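# Raise the car bonnet until it stays open alone

## Task

Lift the bonnet all the way open so that it remains up without support, then release it and move the grippers away; a bonnet that stays open only because the robot is still holding it does not count.

## Robot and tools

Robot: two arms, left_arm and right_arm, each ending in a two-finger parallel gripper. The fingers point along the gripper's +z axis and close along its y axis. The reported hand point (end_effector_position) sits between the finger pads, roughly 1 cm short of the tips. A wrist camera and its mount hang near each gripper and can collide with things.

Frame: one scene frame for both arms. Origin on the table top midway between the arms, +x out over the table, +z up, left_arm on the +y side. Bases: left_arm at (+0.005, +0.346, 0) with quat_wxyz (+0.995, 0, 0, -0.098); right_arm at (-0.005, -0.239, 0) with quat_wxyz (+1.000, 0, 0, -0.011). The arm names do not match left or right in the pictures. Reported hand positions may be slightly wrong, more so far out, and arms tend to stop a centimetre or more short, usually low.

The row format (used by every moving call): a flat list of exactly 16 numbers covering both arms, even if only one should move. First left_arm: x, y, z in metres, then quaternion qw, qx, qy, qz (w first), then opening; then the same eight for right_arm. Position and quaternion are an absolute pose for the hand point in the scene frame, not an offset. Opening runs from -1 (closed) to +1 (fully open, 0.094 m). A target more than 0.6 m from the arm's last reported position along any gripper axis is refused. Each control step the controller caps the commanded pose at 70 mm and 16 degrees away from the measured one; position wins over orientation when both cannot be met. To keep an arm still or hold its orientation, resend the exact pose from the last result before it stopped, plus its opening, in every call.

Tools:
- execute_actions(actions, pictures): actions is a list holding one item or nothing. Empty list: just report state (with pictures). {"rows": [...], "steps": n}: up to 15 rows of 16 numbers, n from 6 to 15 control steps of 1/30 s (default 15); each row lasts one step and the final row repeats. {"steps": n} alone: a wait of up to 300 steps, counted from the previous result, so your thinking time is included. The result arrives 6 steps before the action ends; those steps then run while you reply. Pictures come only with an empty list or pictures: true.
- move(target, speed): target is one 16-number row as above. Both grippers travel straight toward their poses, finishing together, in 0.5 to 10 s; longer paths stop at 10 s. speed is in m/s, 0.002 to 0.5 (default 0.25), with turning limited to double that in rad/s. Openings are applied at the start. Paths ignore obstacles and the other arm, and grippers may lag, wander or overshoot speed, especially with a stretched arm. The result has a move: line giving the ending (done, off_target, moving, held, fault), which limits fired (paced = pose was clipped; held = a check blocked some steps, after which the arm may jump faster), and each gripper's distance to target. Pictures are included.
- wait(seconds): 0 to 10 s with nothing new sent.
- zoom_image(camera, region): enlarges [x0, y0, x1, y1] pixels (origin top-left, max 504x504) of a camera's latest image. Cameras: cam_head_left, cam_head_right, cam_high, cam_low, cam_left_wrist, cam_right_wrist, each 896x504.
- show_instructions: shows the reference pages for the job.
- read_manual(section): licence texts only.
- finished_scene(scene): ends the current scene (pass its number) and grades it; irreversible.

Result lines: the state line gives each gripper's pose, left_arm first then right_arm. grip_measured is the finger gap on the same -1..1 scale; the last Joint positions number is the gap in metres. To grip, command about 0.03 below grip_measured (less for a lighter hold). "pose unreachable" means the clearance check altered or blocked a command; HELD marks steps where it happened. A Hand target line (only when nothing is kept back) shows where the controller is currently driving each gripper. Joint torques are noisy and offset. MOTOR HOT appears from 75 °C; at 90 °C the arm stops for 10 s, at 100 °C it goes limp and drops; these appear as OVER-TEMPERATURE FAULT lines. Avoid long loaded holds.

Joint ranges (rad), base to gripper: waist -2.618 to 3.054, shoulder 0 to 3.142, elbow 0 to 3.142, wrist pitch and yaw -1.571 to 1.571, wrist roll -2.094 to 2.094; elbows cannot fully straighten.

Cautions: never let the arms collide or press on each other. Do not knock anything off the table. Faster moves and targets set deeper past contact push harder, so approach the bonnet gently. Avoid drops, slips, slams and hard shoves. Loose objects may occasionally get nudged by an outside disturbance. Once the bonnet rests open on its own, open the gripper, back away and confirm it stays up before ending.

Each tool is called after ">>>" by a JSON object that holds its "op" and its "data", one argument or row to a line.

Reference images:

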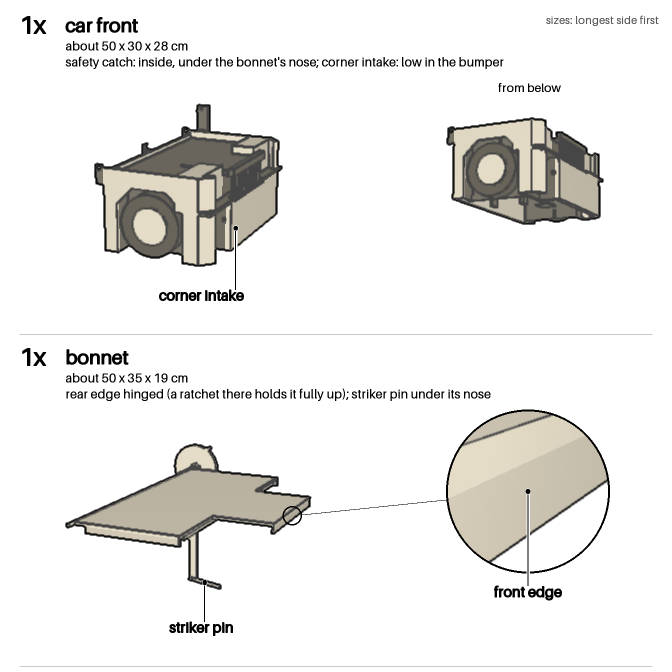

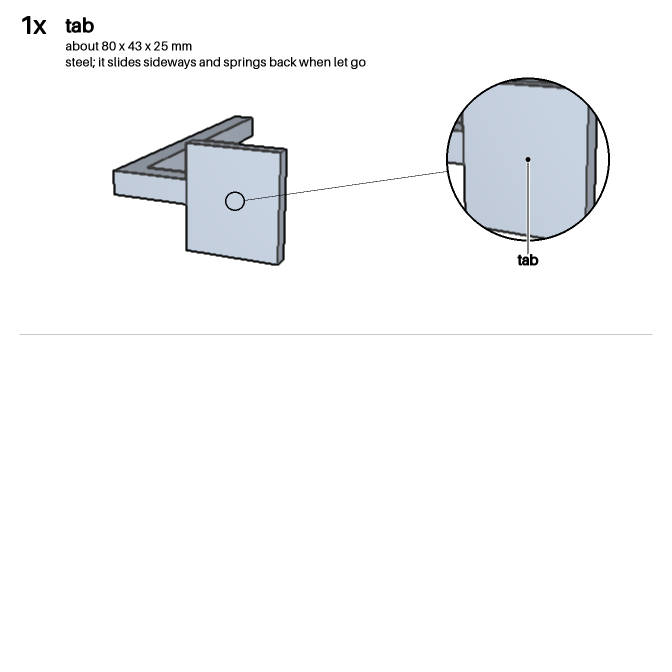

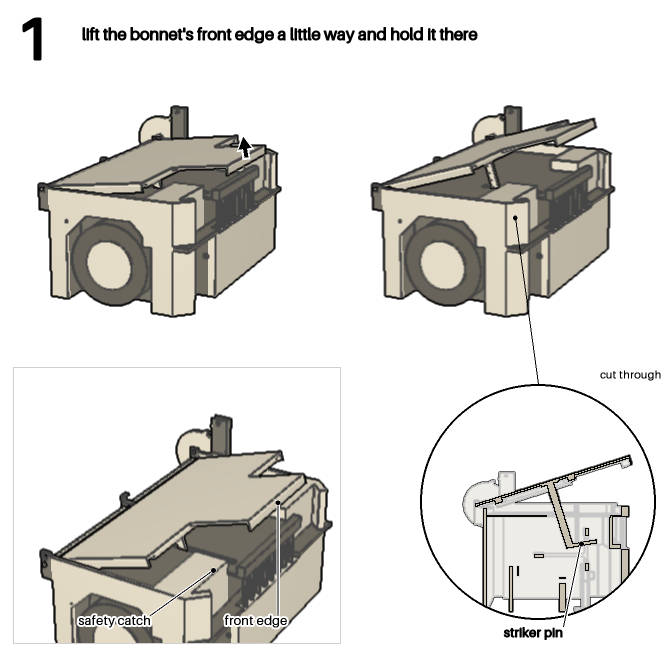

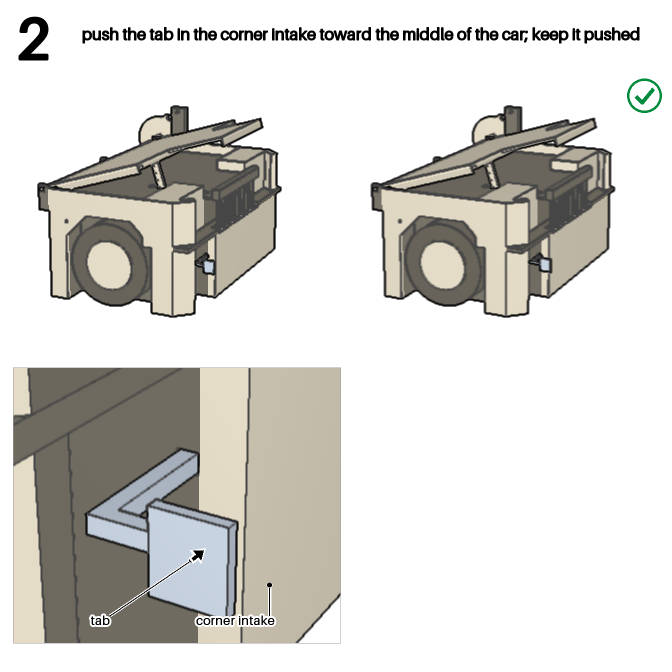

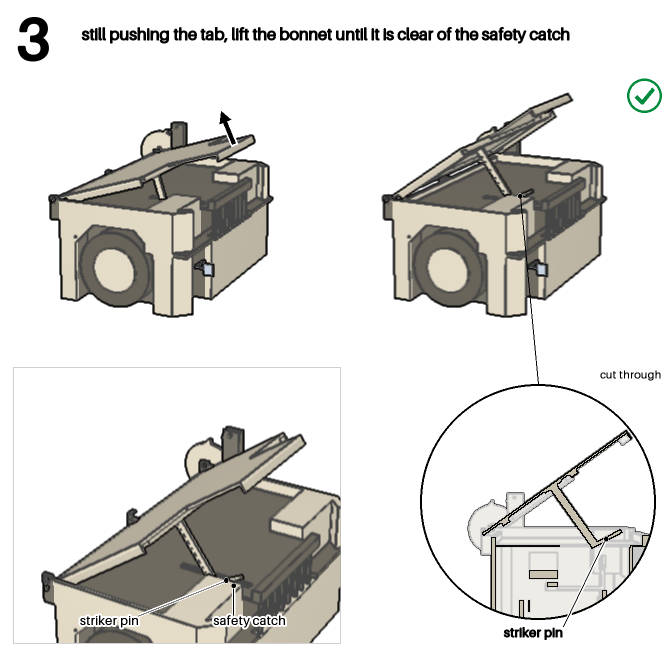

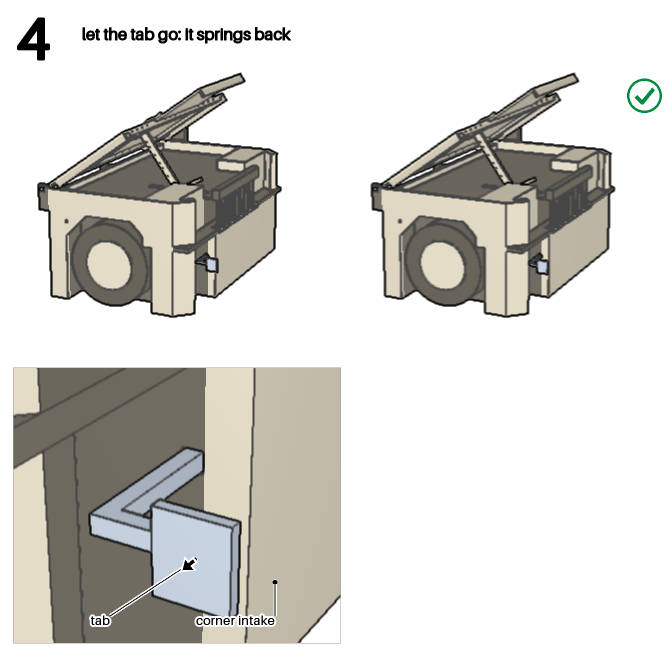

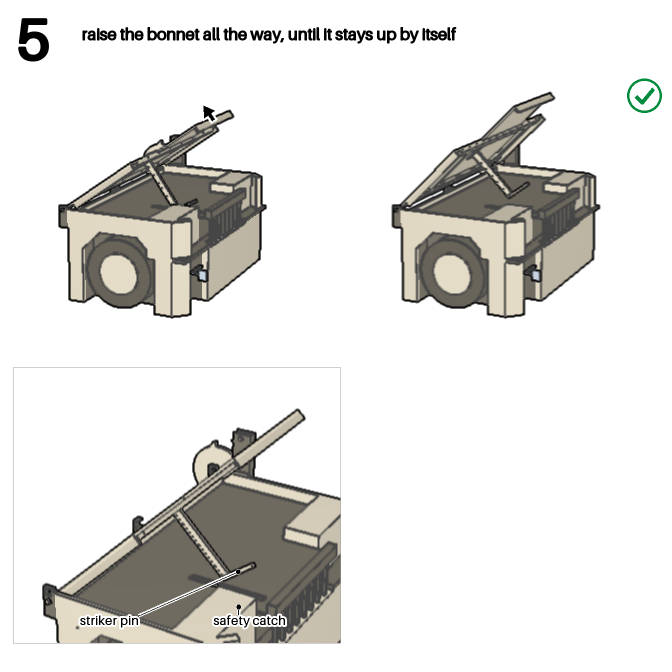

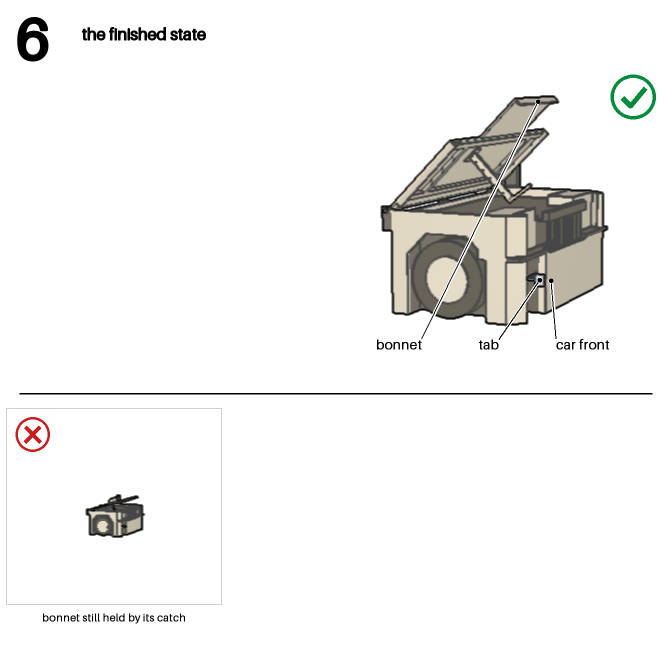

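## Session

>>> {"op": "execute_actions", "data": {
  "actions": []
}}

Scene clock: 0.00 s of 4710.00 s.
left_arm: end_effector_position=(+0.3794, +0.1872, +0.3637) grip_measured=+1.000 end_effector_quat_wxyz=(-0.089, -0.243, +0.765, -0.590) | right_arm: end_effector_position=(+0.5326, -0.3680, +0.1433) grip_measured=+1.000 end_effector_quat_wxyz=(-0.443, +0.590, -0.625, +0.256)
Joint positions: left_arm=[ 0.22   1.843  2.037 -1.349  1.252 -0.893  0.094] | right_arm=[-0.385  1.986  1.37   0.02  -0.553 -1.621  0.094]
Joint velocities: left_arm=[-0.017  0.017 -0.007 -0.022 -0.007 -0.066  0.   ] | right_arm=[-0.017 -0.007 -0.002  0.007 -0.007 -0.022  0.   ]
Joint torques (N m, as the arm reports them, + toward a larger angle): no reading
Motor temperatures (°C, as the motors report them): left_arm=[25 27 24 26 23 25] | right_arm=[23 26 25 25 24 26]
Hand target (left_arm): +0.377, +0.186, +0.371; -0.085, -0.233, +0.762, -0.598
Hand target (right_arm): +0.531, -0.366, +0.143; -0.444, +0.589, -0.629, +0.248

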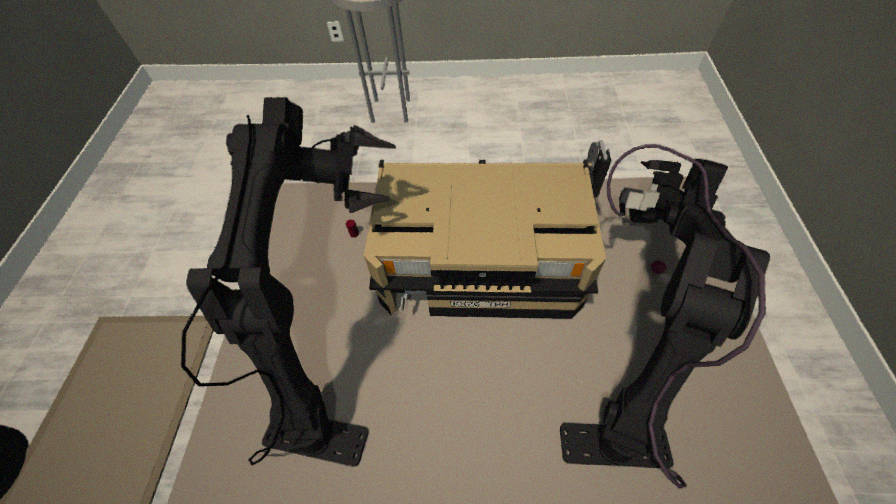

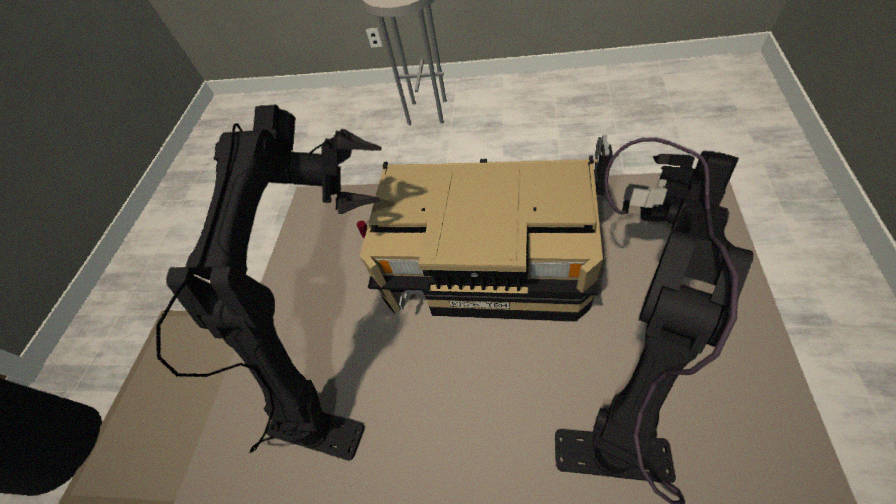

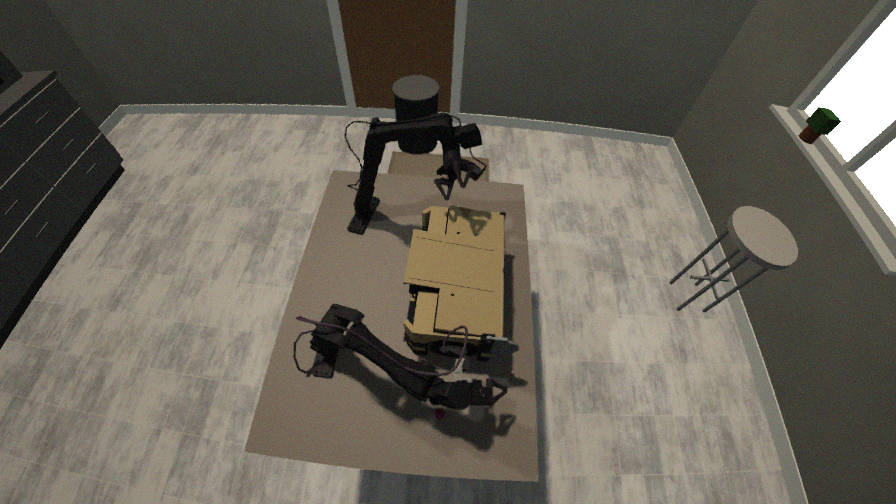

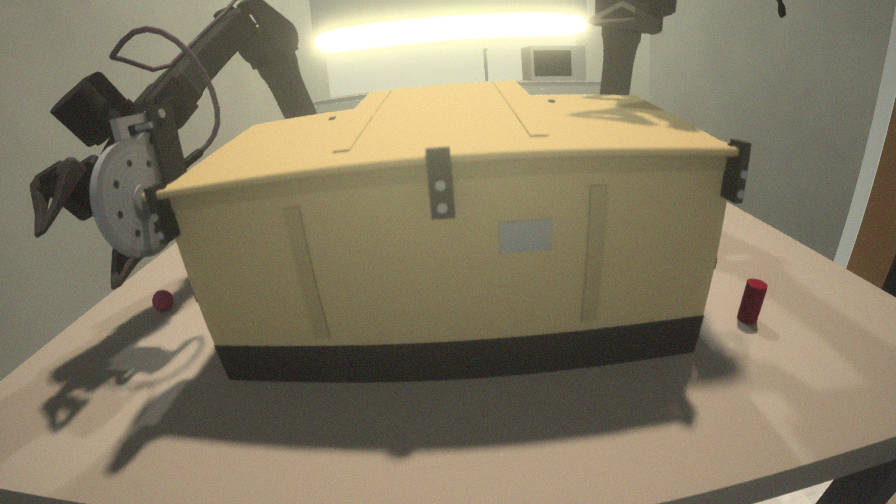

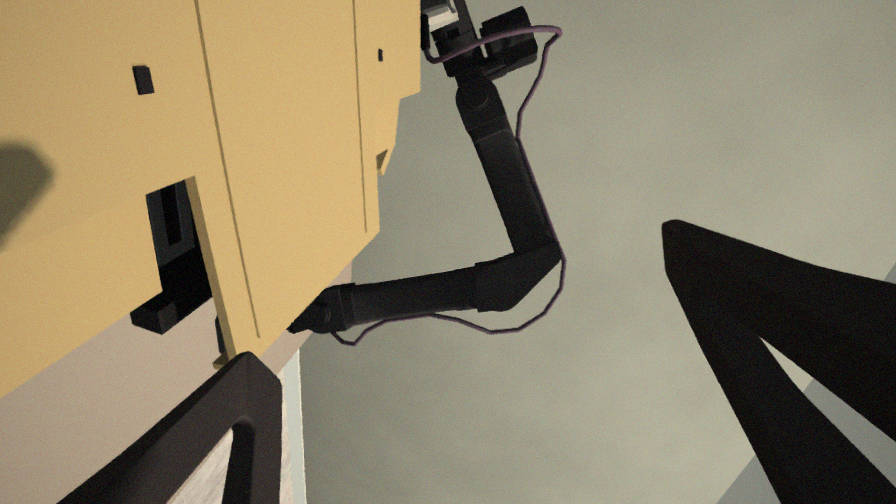

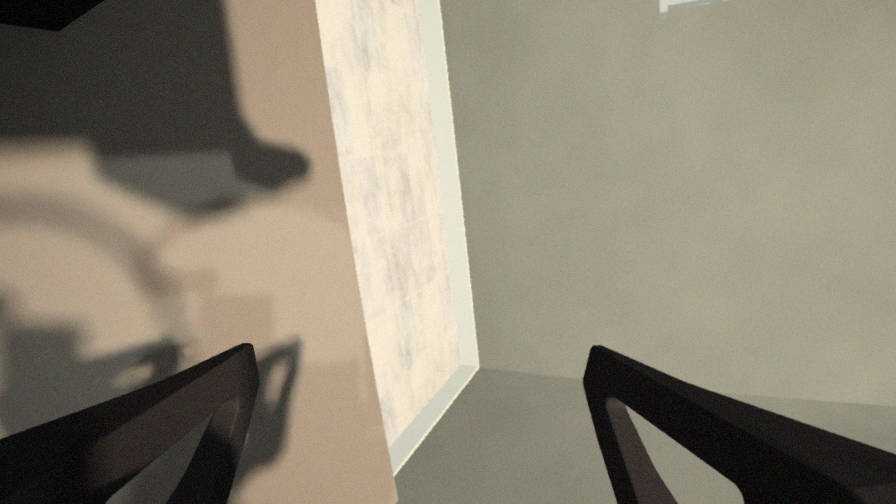

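>>> {"op": "zoom_image", "data": {
  "camera": "cam_head_left",
  "region": [340, 130, 640, 340]
}}

Region (340, 130, 640, 340) of cam_head_left's 896x504 image, scaled by 1.680, with more detail than that image has; it fills the top 353 rows of this view, and the rest is white.

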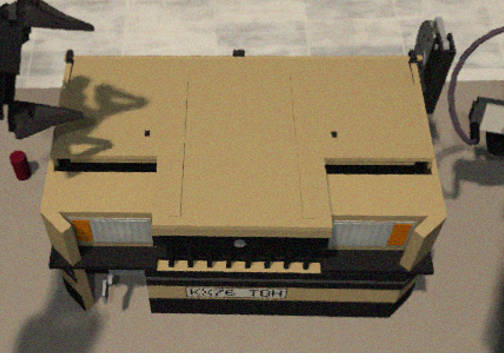

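>>> {"op": "move", "data": {
  "target": [0.25,0.3,0.33,0.707,0,0.707,0,-1,0.28,-0.36,0.28,0.707,0,0.707,0,-1]
}}

>>> {"op": "move", "data": {
  "target": [0.2,0.25,0.12,0.683,0.183,0.683,-0.183,-1,0.2,-0.1,0.24,0.683,-0.183,0.683,0.183,-1]
}}

Scene clock: 5.50 s of 4710.00 s.
left_arm: end_effector_position=(+0.2541, +0.2961, +0.3243) grip_measured=-0.983 end_effector_quat_wxyz=(+0.698, +0.007, +0.716, +0.004) | right_arm: end_effector_position=(+0.2893, -0.3598, +0.2927) grip_measured=-0.989 end_effector_quat_wxyz=(+0.718, -0.011, +0.696, -0.005)
Joint positions: left_arm=[-0.422  0.456  0.606 -0.179 -0.613 -0.     0.001] | right_arm=[-0.794  0.866  0.485  0.426 -0.826  0.009  0.001]
Joint velocities: left_arm=[-0.007  0.012  0.002 -0.007 -0.007  0.007 -0.001] | right_arm=[-0.012 -0.002 -0.002 -0.051  0.007  0.051  0.   ]
Joint torques (N m, as the arm reports them, + toward a larger angle): left_arm=[-0.8  -0.65  4.37  2.07 -0.07  0.08] | right_arm=[-0.83 -2.33  7.28  1.49  0.    0.08]
Motor temperatures (°C, as the motors report them): left_arm=[25 27 25 27 23 25] | right_arm=[23 26 26 27 24 26]
Hand target (left_arm): +0.251, +0.297, +0.325; +0.706, +0.007, +0.709, +0.003
Hand target (right_arm): +0.286, -0.359, +0.283; +0.710, +0.001, +0.704, +0.004
Off the commanded pose (left_arm): 0.008 m, 2 deg.
Off the commanded pose (right_arm): 0.016 m, 2 deg.
Kept back: nothing.
move: off_target (right_arm)

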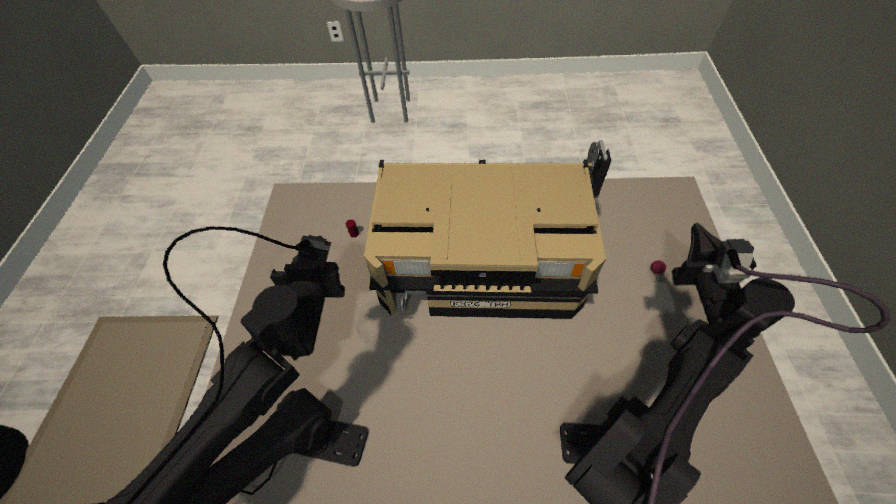

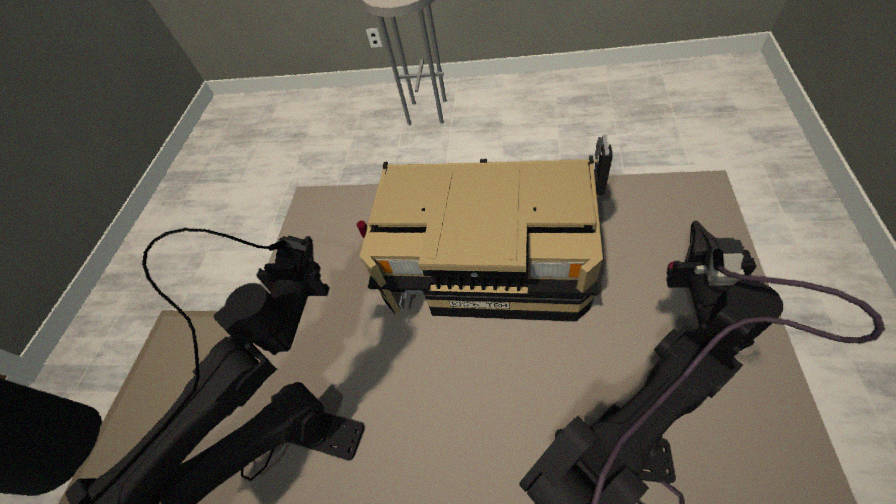

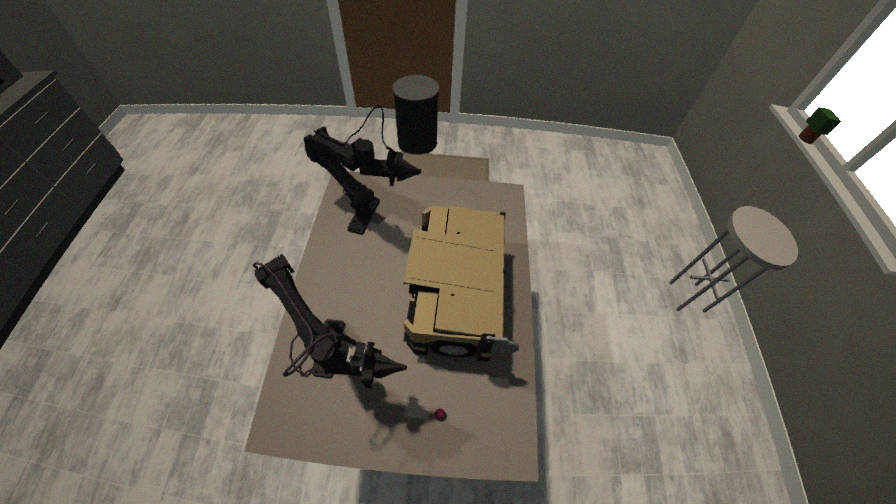

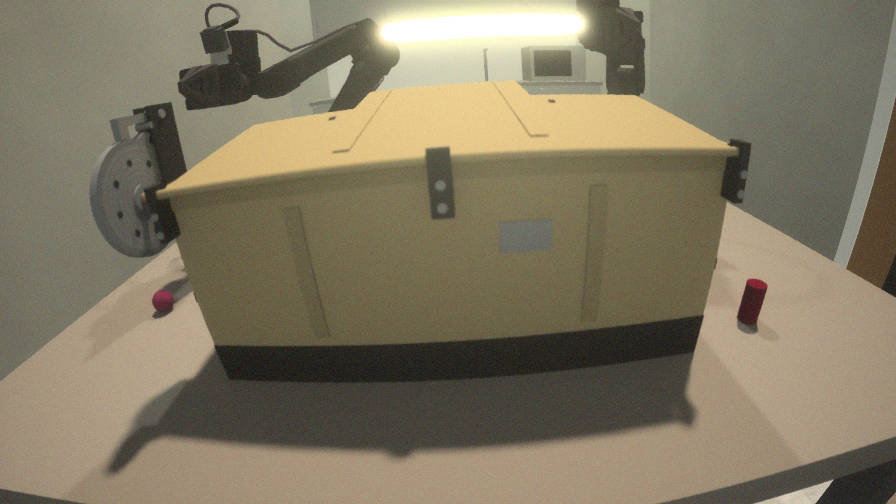

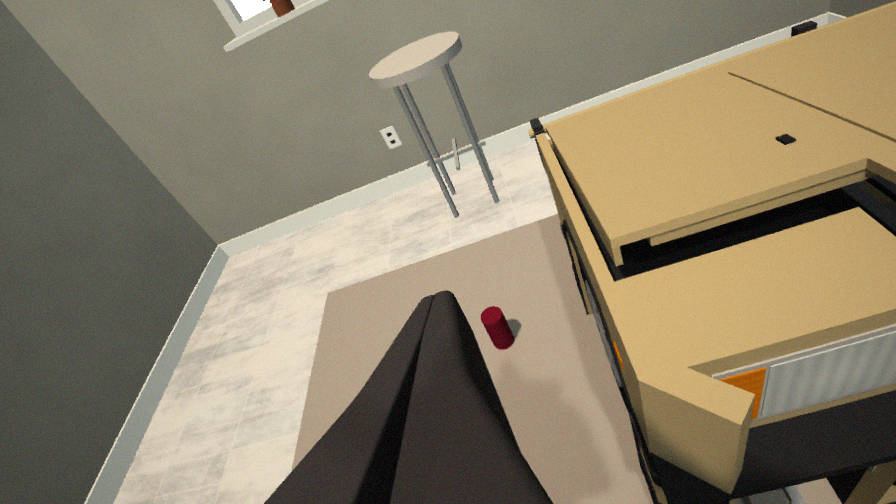

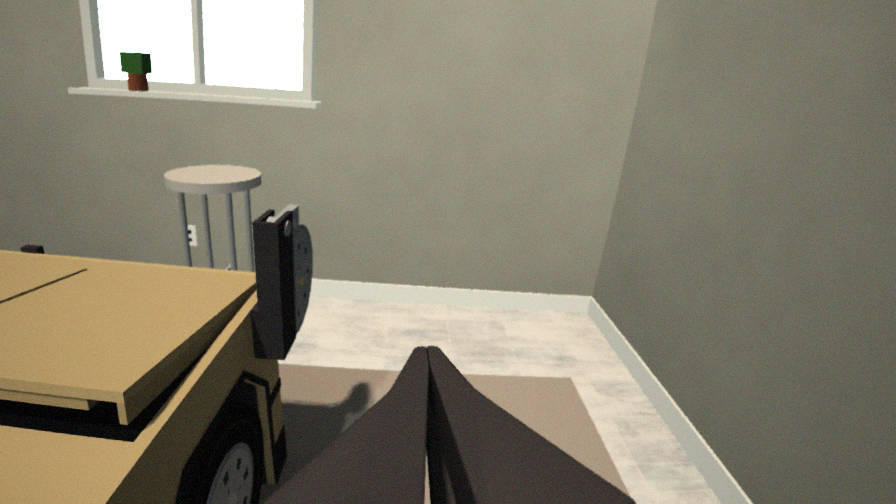

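Scene clock: 7.63 s of 4710.00 s.
left_arm: end_effector_position=(+0.2039, +0.2493, +0.1025) grip_measured=-0.983 end_effector_quat_wxyz=(+0.541, +0.182, +0.816, -0.091) | right_arm: end_effector_position=(+0.2020, -0.0975, +0.2485) grip_measured=-0.989 end_effector_quat_wxyz=(+0.683, -0.201, +0.682, +0.165)
Joint positions: left_arm=[-0.457  0.017  0.097 -0.504 -0.244 -0.056  0.001] | right_arm=[ 0.792  0.226  0.282 -0.068  0.247 -0.047  0.001]
Joint velocities: left_arm=[-0.002  0.007 -0.017  0.022  0.007 -0.007  0.   ] | right_arm=[-0.002  0.007  0.012  0.007 -0.022 -0.022 -0.001]
Joint torques (N m, as the arm reports them, + toward a larger angle): left_arm=[-0.66  0.05  8.11  1.83 -0.06 -0.1 ] | right_arm=[0.92 3.77 7.17 2.03 0.11 0.04]
Motor temperatures (°C, as the motors report them): left_arm=[25 27 25 28 23 25] | right_arm=[23 26 26 27 24 26]
Hand target (left_arm): +0.202, +0.248, +0.119; +0.556, +0.176, +0.806, -0.104
Hand target (right_arm): +0.203, -0.095, +0.240; +0.677, -0.202, +0.689, +0.164
Off the commanded pose (left_arm): 0.018 m, 25 deg; orientation clipped at the last step of the last action.
Off the commanded pose (right_arm): 0.009 m, 3 deg.
joint sent to its limit (left arm) — the command would take joint 2 (shoulder) past its lower limit, so that joint was sent only as far as its limit.
Kept back: nothing.
move: off_target (left_arm, right_arm); limits=paced

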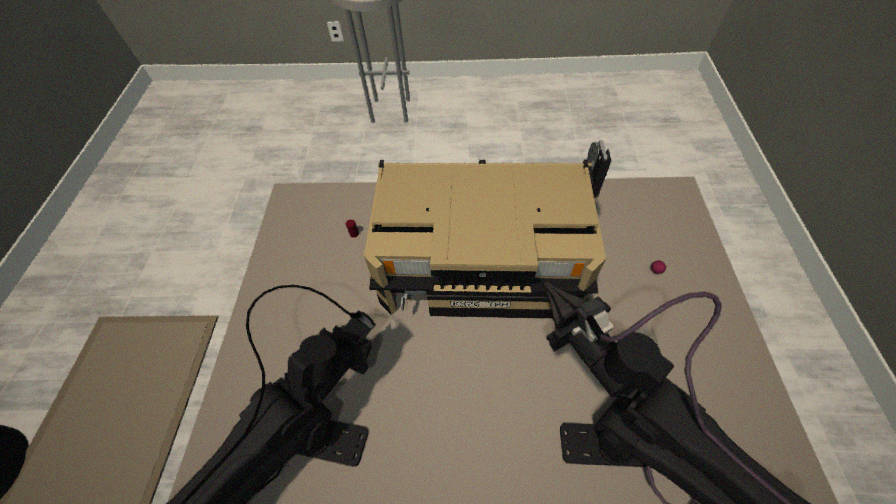

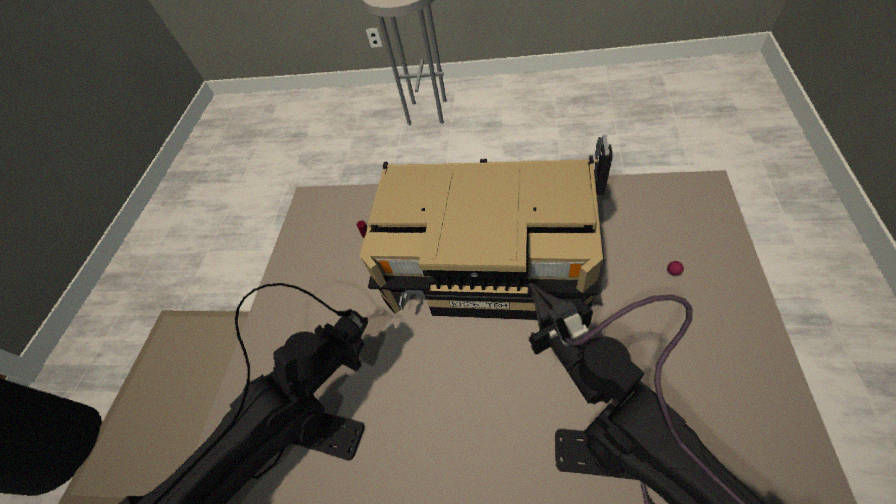

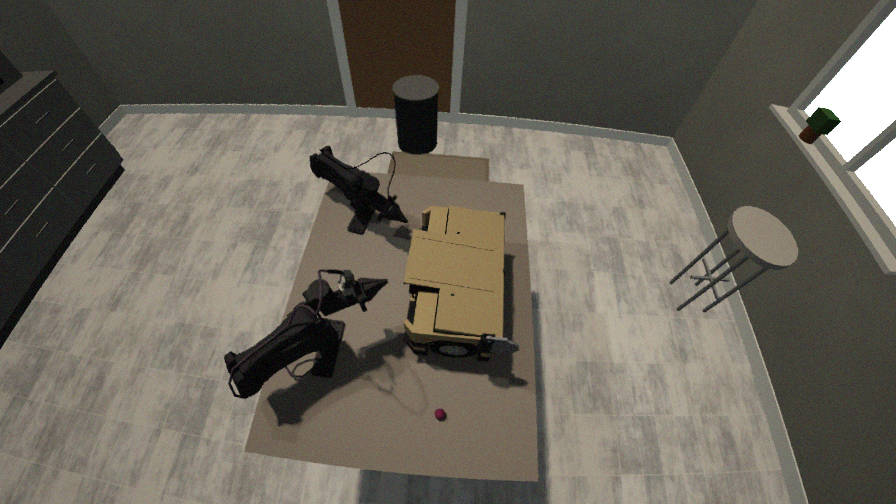

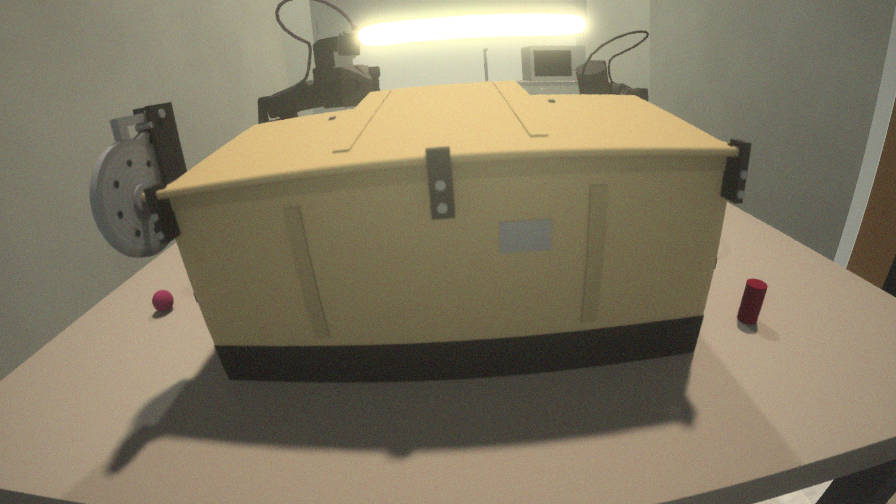

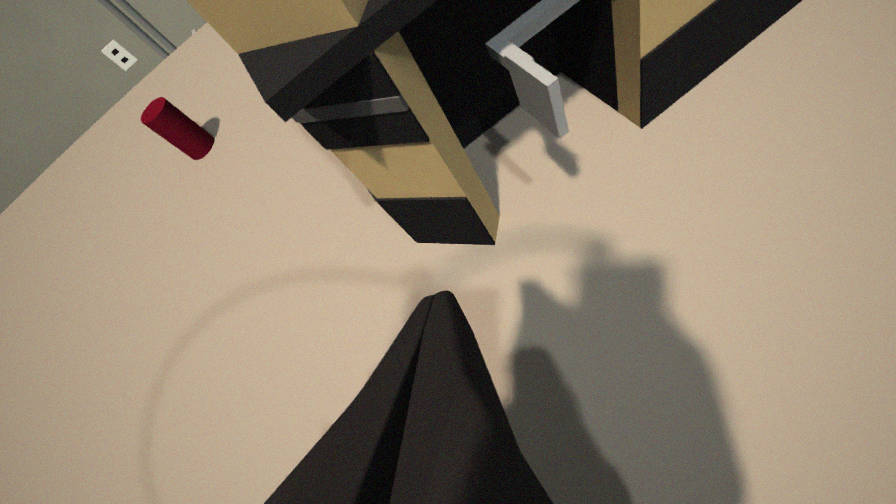

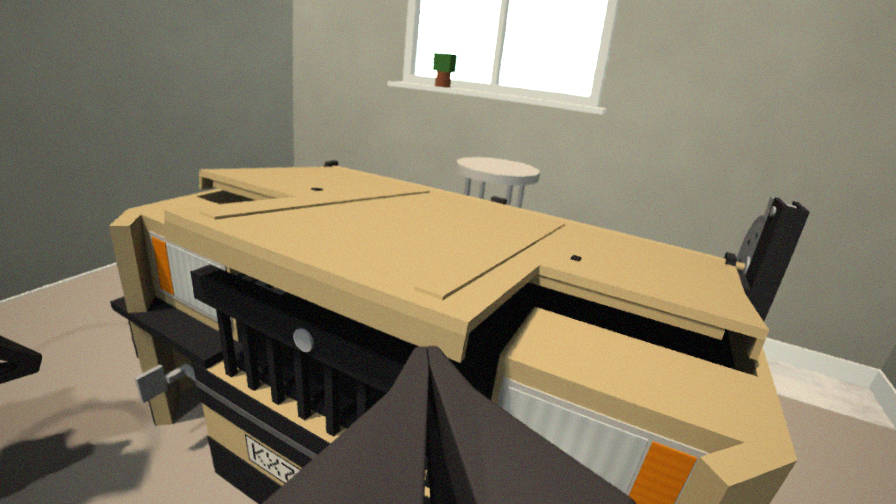

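>>> {"op": "move", "data": {
  "target": [0.202,0.248,0.119,0.556,0.176,0.806,-0.104,-1,0.22,-0.04,0.185,0.683,-0.183,0.683,0.183,-1],
  "speed": 0.1
}}

Scene clock: 9.63 s of 4710.00 s.
left_arm: end_effector_position=(+0.2039, +0.2493, +0.1024) grip_measured=-0.983 end_effector_quat_wxyz=(+0.540, +0.182, +0.816, -0.091) | right_arm: end_effector_position=(+0.2208, -0.0429, +0.1960) grip_measured=-0.989 end_effector_quat_wxyz=(+0.691, -0.178, +0.675, +0.185)
Joint positions: left_arm=[-0.457  0.017  0.097 -0.505 -0.244 -0.056  0.001] | right_arm=[ 1.     0.797  0.072  0.753  0.458 -0.007  0.001]
Joint velocities: left_arm=[ 0.002 -0.002 -0.022  0.051 -0.037 -0.095 -0.   ] | right_arm=[ 0.002 -0.007 -0.007 -0.022  0.051 -0.007  0.   ]
Joint torques (N m, as the arm reports them, + toward a larger angle): left_arm=[-0.53  0.25  7.95  1.91 -0.03 -0.1 ] | right_arm=[ 0.77  1.1   6.51  1.97  0.03 -0.04]
Motor temperatures (°C, as the motors report them): left_arm=[25 27 26 28 23 25] | right_arm=[23 26 26 28 24 26]
Hand target (left_arm): +0.203, +0.248, +0.119; +0.556, +0.176, +0.806, -0.104
Hand target (right_arm): +0.218, -0.043, +0.185; +0.685, -0.186, +0.681, +0.180
Off the commanded pose (left_arm): 0.017 m, 3 deg.
Off the commanded pose (right_arm): 0.011 m, 1 deg.
Kept back: nothing.
move: off_target (left_arm, right_arm)

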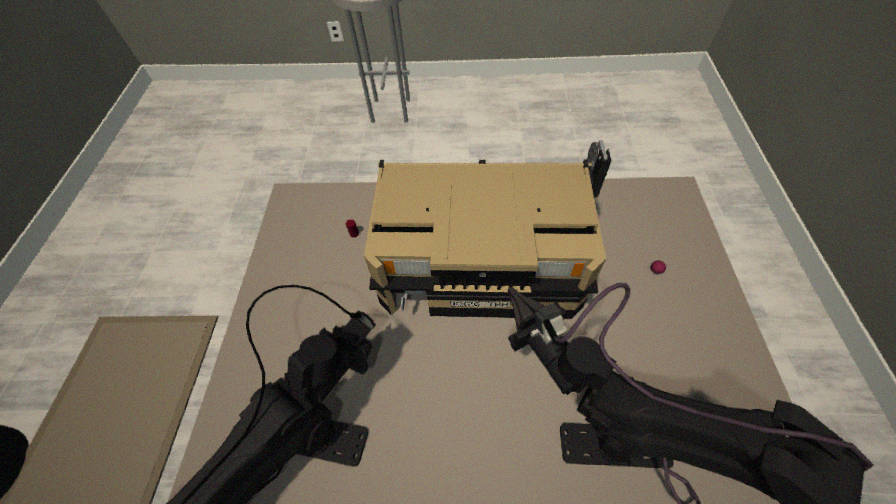

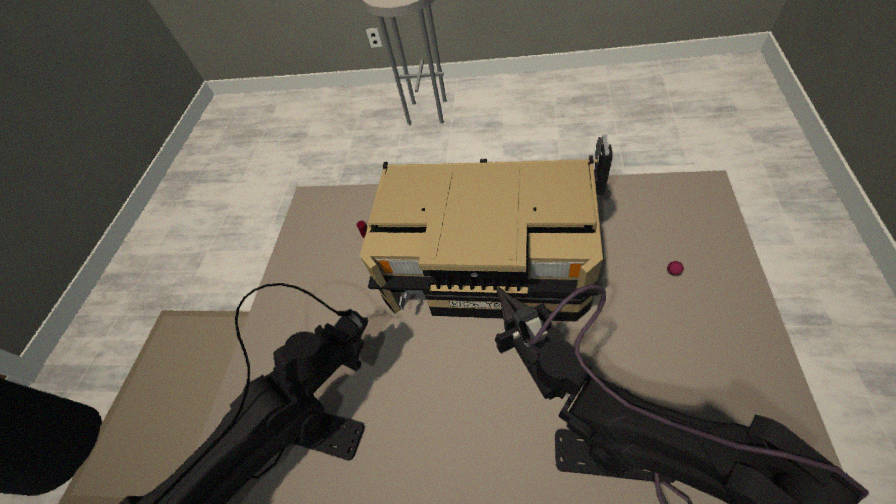

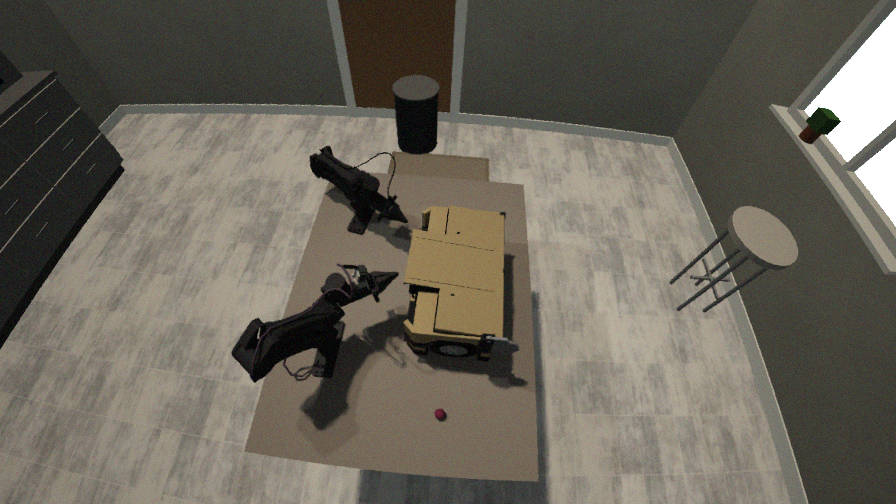

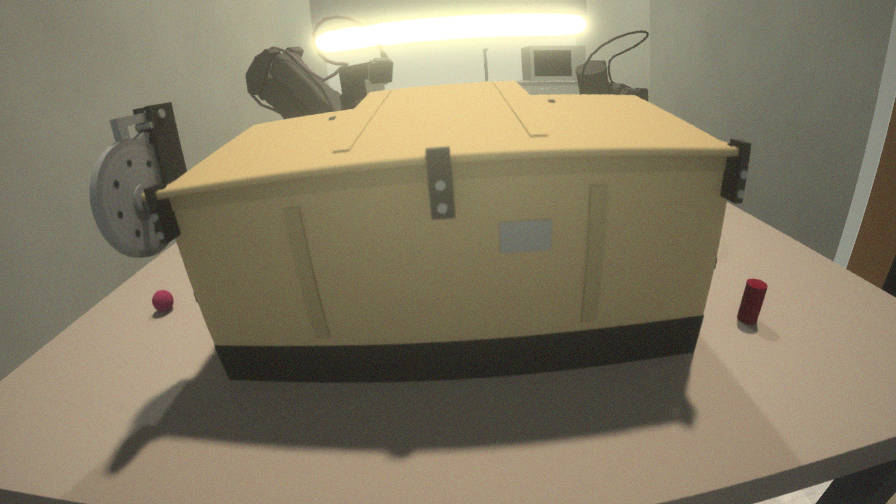

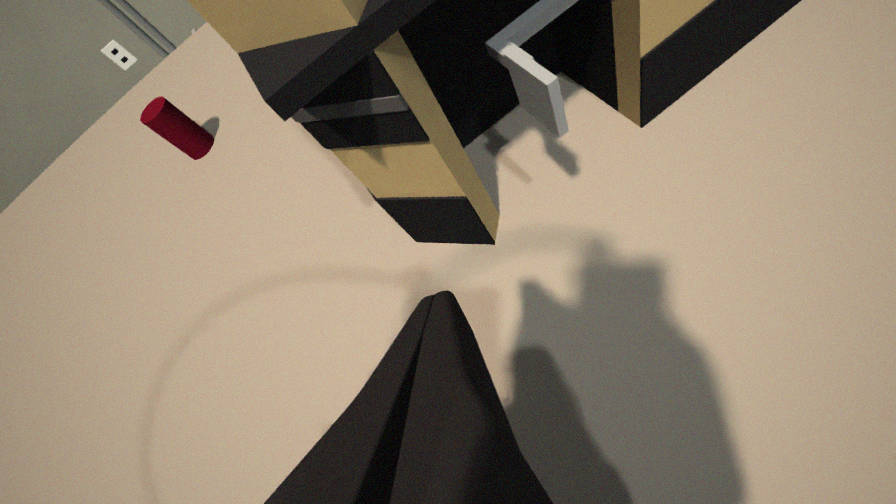

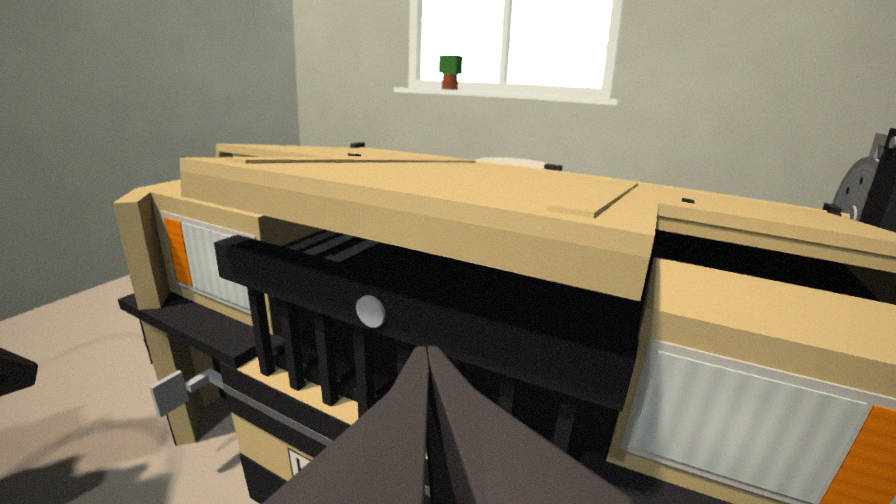

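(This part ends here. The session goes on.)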